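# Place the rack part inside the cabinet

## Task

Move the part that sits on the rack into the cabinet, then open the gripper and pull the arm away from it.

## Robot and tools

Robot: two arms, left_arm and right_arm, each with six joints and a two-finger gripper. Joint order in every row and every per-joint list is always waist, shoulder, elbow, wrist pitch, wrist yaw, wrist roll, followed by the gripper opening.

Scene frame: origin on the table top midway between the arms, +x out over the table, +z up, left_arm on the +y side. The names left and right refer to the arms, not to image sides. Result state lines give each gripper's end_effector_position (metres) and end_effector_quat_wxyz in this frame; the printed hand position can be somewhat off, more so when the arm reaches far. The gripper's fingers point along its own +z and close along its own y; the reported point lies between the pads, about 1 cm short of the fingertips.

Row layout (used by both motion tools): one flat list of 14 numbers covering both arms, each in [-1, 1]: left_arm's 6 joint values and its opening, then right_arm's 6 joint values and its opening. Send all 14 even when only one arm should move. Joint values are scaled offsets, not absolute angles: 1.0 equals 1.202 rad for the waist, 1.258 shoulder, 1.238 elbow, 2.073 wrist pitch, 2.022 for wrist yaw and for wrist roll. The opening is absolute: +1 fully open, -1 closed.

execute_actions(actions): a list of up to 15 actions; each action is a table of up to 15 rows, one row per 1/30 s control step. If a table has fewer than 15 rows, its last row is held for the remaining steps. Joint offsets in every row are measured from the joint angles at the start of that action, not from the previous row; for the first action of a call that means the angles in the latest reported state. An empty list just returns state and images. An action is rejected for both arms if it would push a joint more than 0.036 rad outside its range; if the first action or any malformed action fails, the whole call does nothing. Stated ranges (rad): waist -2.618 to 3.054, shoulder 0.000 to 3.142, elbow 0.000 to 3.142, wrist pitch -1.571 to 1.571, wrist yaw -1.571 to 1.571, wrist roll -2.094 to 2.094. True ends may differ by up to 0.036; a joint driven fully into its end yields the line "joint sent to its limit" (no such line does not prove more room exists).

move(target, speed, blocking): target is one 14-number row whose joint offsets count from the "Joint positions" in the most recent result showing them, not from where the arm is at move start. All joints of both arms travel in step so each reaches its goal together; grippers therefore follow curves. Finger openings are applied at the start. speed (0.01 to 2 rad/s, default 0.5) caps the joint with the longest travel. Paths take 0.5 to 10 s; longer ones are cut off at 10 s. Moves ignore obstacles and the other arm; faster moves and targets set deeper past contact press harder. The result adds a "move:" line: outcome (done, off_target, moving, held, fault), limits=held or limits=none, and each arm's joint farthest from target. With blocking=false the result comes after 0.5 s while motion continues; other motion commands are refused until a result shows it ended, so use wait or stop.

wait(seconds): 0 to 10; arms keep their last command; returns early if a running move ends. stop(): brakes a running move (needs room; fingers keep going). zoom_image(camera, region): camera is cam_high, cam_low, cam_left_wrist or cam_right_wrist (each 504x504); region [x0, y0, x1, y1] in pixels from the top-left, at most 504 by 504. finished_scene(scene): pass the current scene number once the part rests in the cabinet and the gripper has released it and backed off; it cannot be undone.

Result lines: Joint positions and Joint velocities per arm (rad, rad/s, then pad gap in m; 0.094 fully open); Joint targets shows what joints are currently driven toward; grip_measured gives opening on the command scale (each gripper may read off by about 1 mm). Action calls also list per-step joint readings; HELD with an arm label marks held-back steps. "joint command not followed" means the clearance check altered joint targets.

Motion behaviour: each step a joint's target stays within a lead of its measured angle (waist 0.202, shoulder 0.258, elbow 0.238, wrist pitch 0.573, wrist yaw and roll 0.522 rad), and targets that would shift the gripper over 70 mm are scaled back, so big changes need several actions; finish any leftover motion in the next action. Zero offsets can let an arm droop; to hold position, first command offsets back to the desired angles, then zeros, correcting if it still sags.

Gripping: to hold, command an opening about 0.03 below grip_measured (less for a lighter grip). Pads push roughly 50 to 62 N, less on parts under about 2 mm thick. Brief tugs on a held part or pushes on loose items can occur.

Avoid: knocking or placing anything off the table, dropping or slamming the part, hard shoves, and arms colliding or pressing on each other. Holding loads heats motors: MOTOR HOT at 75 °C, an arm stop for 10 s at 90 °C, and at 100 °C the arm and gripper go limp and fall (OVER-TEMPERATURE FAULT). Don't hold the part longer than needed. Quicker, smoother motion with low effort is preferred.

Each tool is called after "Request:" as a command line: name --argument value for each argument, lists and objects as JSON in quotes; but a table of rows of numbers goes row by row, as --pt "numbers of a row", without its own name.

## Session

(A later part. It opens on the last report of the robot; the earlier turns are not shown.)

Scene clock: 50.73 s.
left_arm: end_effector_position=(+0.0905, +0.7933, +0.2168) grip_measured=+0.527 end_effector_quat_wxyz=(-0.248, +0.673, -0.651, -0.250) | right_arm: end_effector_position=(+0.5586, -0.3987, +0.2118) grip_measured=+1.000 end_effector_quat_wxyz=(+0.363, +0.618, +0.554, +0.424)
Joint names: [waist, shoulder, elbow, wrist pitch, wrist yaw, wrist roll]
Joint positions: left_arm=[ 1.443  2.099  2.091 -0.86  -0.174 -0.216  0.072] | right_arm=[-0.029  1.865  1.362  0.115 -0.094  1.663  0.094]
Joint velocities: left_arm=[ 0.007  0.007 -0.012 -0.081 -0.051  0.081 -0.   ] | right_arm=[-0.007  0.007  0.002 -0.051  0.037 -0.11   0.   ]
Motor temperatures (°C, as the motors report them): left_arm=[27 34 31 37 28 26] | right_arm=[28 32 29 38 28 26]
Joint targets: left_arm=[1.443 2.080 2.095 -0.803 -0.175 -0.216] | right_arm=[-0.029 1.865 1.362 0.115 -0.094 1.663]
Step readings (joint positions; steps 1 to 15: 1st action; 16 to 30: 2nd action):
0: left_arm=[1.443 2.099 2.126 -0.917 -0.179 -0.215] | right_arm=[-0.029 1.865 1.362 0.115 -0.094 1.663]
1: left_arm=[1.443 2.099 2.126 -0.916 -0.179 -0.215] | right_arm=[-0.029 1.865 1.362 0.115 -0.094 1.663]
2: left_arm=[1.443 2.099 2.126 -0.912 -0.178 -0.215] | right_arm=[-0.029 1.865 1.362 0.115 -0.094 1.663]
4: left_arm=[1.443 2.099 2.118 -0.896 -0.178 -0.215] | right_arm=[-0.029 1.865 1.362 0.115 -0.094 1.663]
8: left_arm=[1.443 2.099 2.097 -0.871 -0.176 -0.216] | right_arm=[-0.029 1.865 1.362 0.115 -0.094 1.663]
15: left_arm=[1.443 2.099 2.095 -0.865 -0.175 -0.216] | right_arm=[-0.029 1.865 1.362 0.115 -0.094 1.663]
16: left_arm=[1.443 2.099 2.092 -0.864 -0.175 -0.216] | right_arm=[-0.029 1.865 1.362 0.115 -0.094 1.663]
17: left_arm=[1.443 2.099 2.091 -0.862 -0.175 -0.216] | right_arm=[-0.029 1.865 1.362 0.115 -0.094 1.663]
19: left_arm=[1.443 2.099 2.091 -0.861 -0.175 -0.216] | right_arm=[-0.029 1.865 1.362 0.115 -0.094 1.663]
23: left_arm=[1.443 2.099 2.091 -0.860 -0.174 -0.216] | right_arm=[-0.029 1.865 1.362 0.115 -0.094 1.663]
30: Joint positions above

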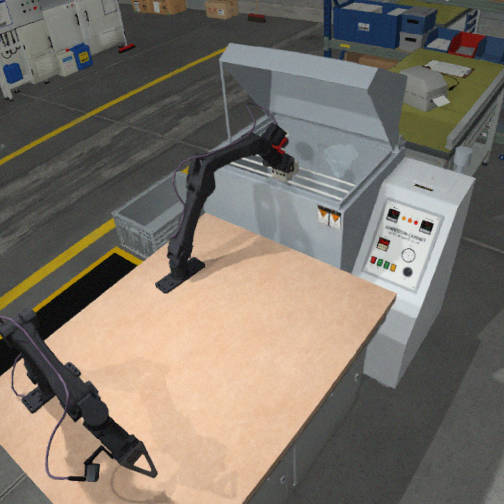

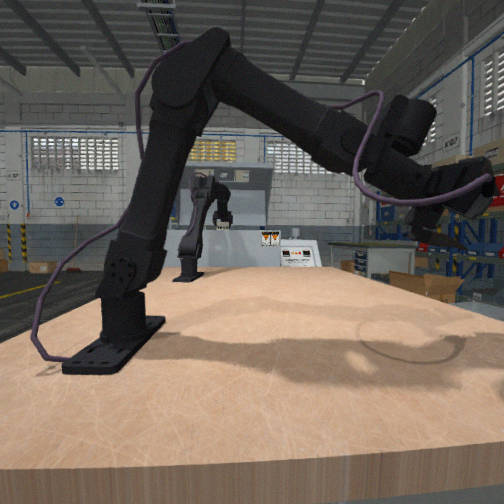

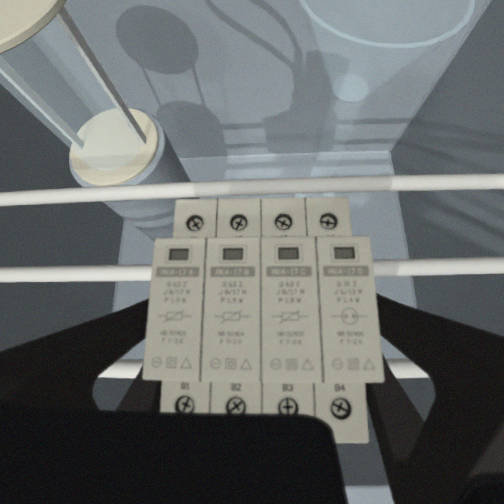

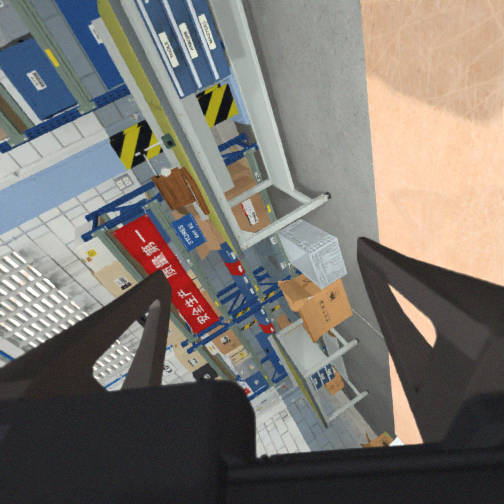

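Request:
execute_actions --actions '[[[0,-0.01,0.005,0.003,0,0,0.46,0,0,0,0,0,0,1],[0,-0.01,0.005,0.003,0,0,0.46,0,0,0,0,0,0,1],[0,-0.01,0.005,0.003,0,0,0.46,0,0,0,0,0,0,1],[0,-0.01,0.005,0.003,0,0,1,0,0,0,0,0,0,1]]]'

Request:
move --target '[0,-0.65,-0.45,0,0,0,1,0,0,0,0,0,0,1]' --speed 0.6

Scene clock: 56.53 s.
left_arm: end_effector_position=(+0.0905, +0.7931, +0.2166) grip_measured=+1.000 end_effector_quat_wxyz=(-0.248, +0.673, -0.651, -0.250) | right_arm: end_effector_position=(+0.5586, -0.3987, +0.2118) grip_measured=+1.000 end_effector_quat_wxyz=(+0.363, +0.618, +0.554, +0.424)
Joint names: [waist, shoulder, elbow, wrist pitch, wrist yaw, wrist roll]
Joint positions: left_arm=[ 1.443  2.099  2.091 -0.862 -0.174 -0.216  0.094] | right_arm=[-0.029  1.865  1.362  0.115 -0.094  1.663  0.094]
Joint velocities: left_arm=[-0.007 -0.007 -0.002  0.022 -0.007  0.007  0.   ] | right_arm=[-0.007 -0.007 -0.002  0.007  0.022 -0.037  0.   ]
Motor temperatures (°C, as the motors report them): left_arm=[27 34 31 37 28 26] | right_arm=[28 32 29 39 28 26]
Joint targets: left_arm=[1.443 2.087 2.097 -0.854 -0.175 -0.216] | right_arm=[-0.029 1.865 1.362 0.115 -0.094 1.663]
Step readings (joint positions):
0: left_arm=[1.443 2.099 2.091 -0.860 -0.174 -0.216] | right_arm=[-0.029 1.865 1.362 0.115 -0.094 1.663]
1: left_arm=[1.443 2.099 2.091 -0.862 -0.174 -0.216] | right_arm=[-0.029 1.865 1.362 0.115 -0.094 1.663]
2: left_arm=[1.443 2.099 2.091 -0.862 -0.174 -0.216] | right_arm=[-0.029 1.865 1.362 0.115 -0.094 1.663]
4: left_arm=[1.443 2.099 2.091 -0.862 -0.174 -0.216] | right_arm=[-0.029 1.865 1.362 0.115 -0.094 1.663]
8: left_arm=[1.443 2.099 2.091 -0.862 -0.174 -0.216] | right_arm=[-0.029 1.865 1.362 0.115 -0.094 1.663]
15: Joint positions above

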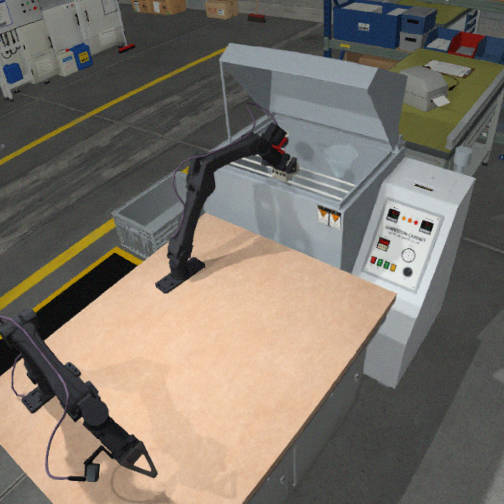

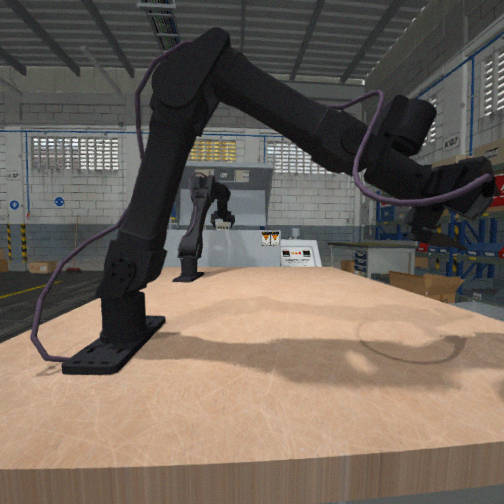

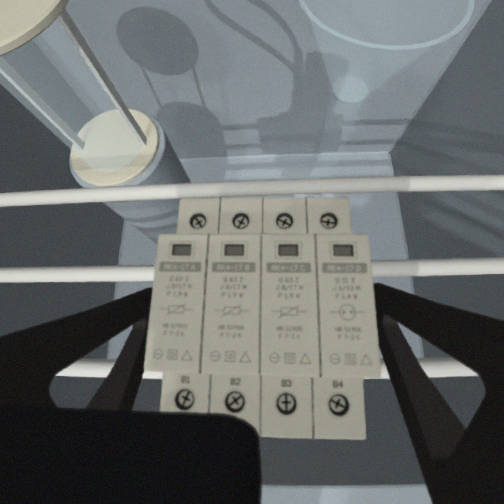

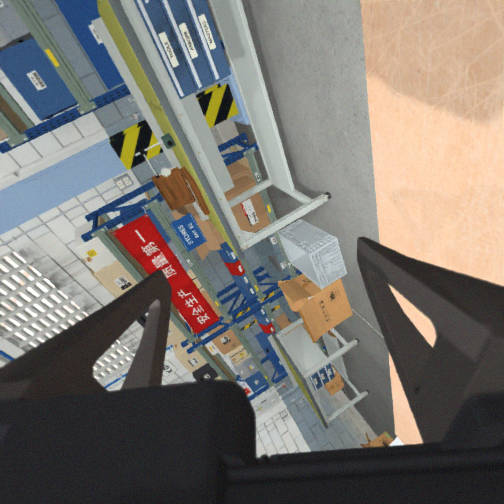

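Scene clock: 58.53 s.
left_arm: end_effector_position=(+0.0451, +0.6127, +0.3498) grip_measured=+1.000 end_effector_quat_wxyz=(-0.350, +0.644, -0.606, -0.308) | right_arm: end_effector_position=(+0.5586, -0.3987, +0.2118) grip_measured=+1.000 end_effector_quat_wxyz=(+0.363, +0.618, +0.554, +0.424)
Joint names: [waist, shoulder, elbow, wrist pitch, wrist yaw, wrist roll]
Joint positions: left_arm=[ 1.443  1.292  1.541 -0.861 -0.174 -0.216  0.094] | right_arm=[-0.029  1.865  1.362  0.115 -0.094  1.663  0.094]
Joint velocities: left_arm=[ 0.002 -0.002  0.002 -0.022  0.022  0.11   0.   ] | right_arm=[-0.017 -0.012 -0.012 -0.022 -0.022 -0.037  0.   ]
Motor temperatures (°C, as the motors report them): left_arm=[27 34 31 37 28 26] | right_arm=[28 32 29 39 28 26]
Joint targets: left_arm=[1.443 1.282 1.534 -0.861 -0.174 -0.216] | right_arm=[-0.029 1.865 1.362 0.115 -0.094 1.663]
move: done; limits=none; left_arm: farthest joint: the shoulder, 0.010 radians from its target (0.818 radians at the start); right_arm: farthest joint: the waist, 0.000 radians from its target (0.000 radians at the start)

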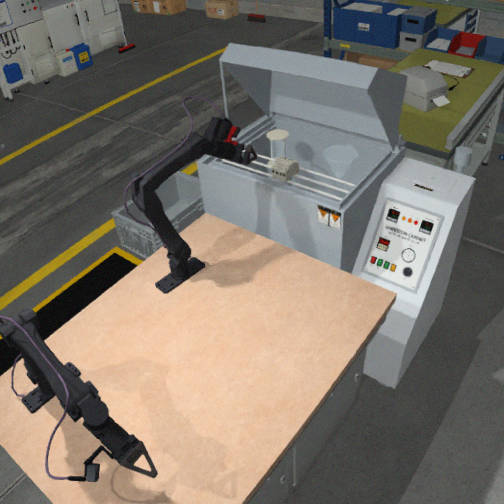

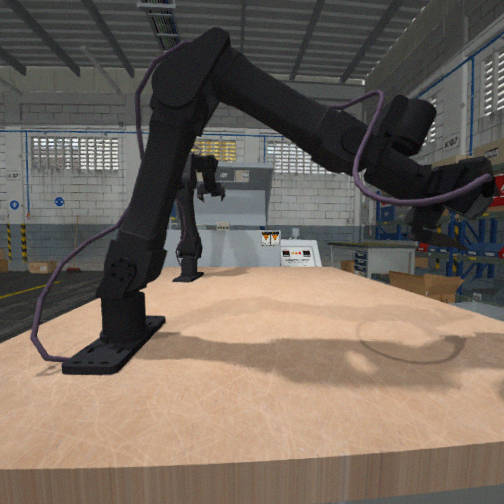

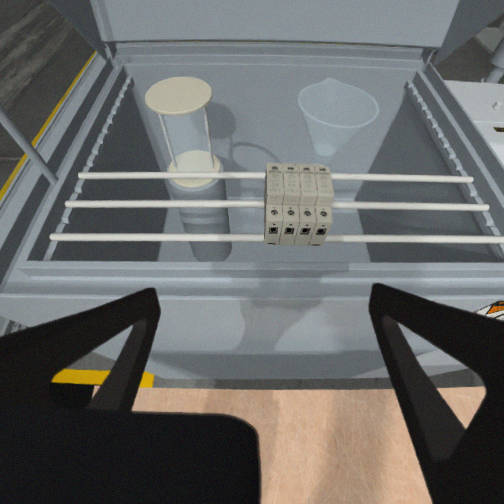

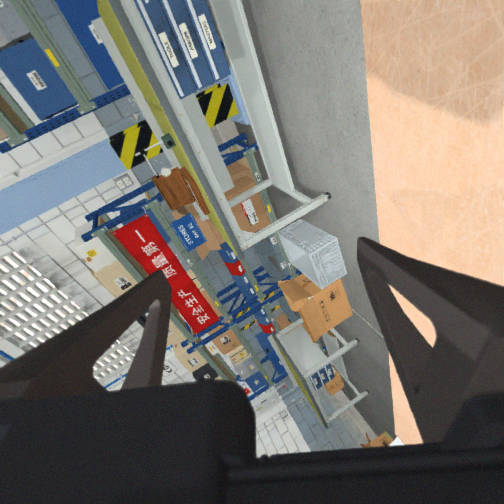

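Request:
finished_scene --scene 2

The scene is finished: the task was done.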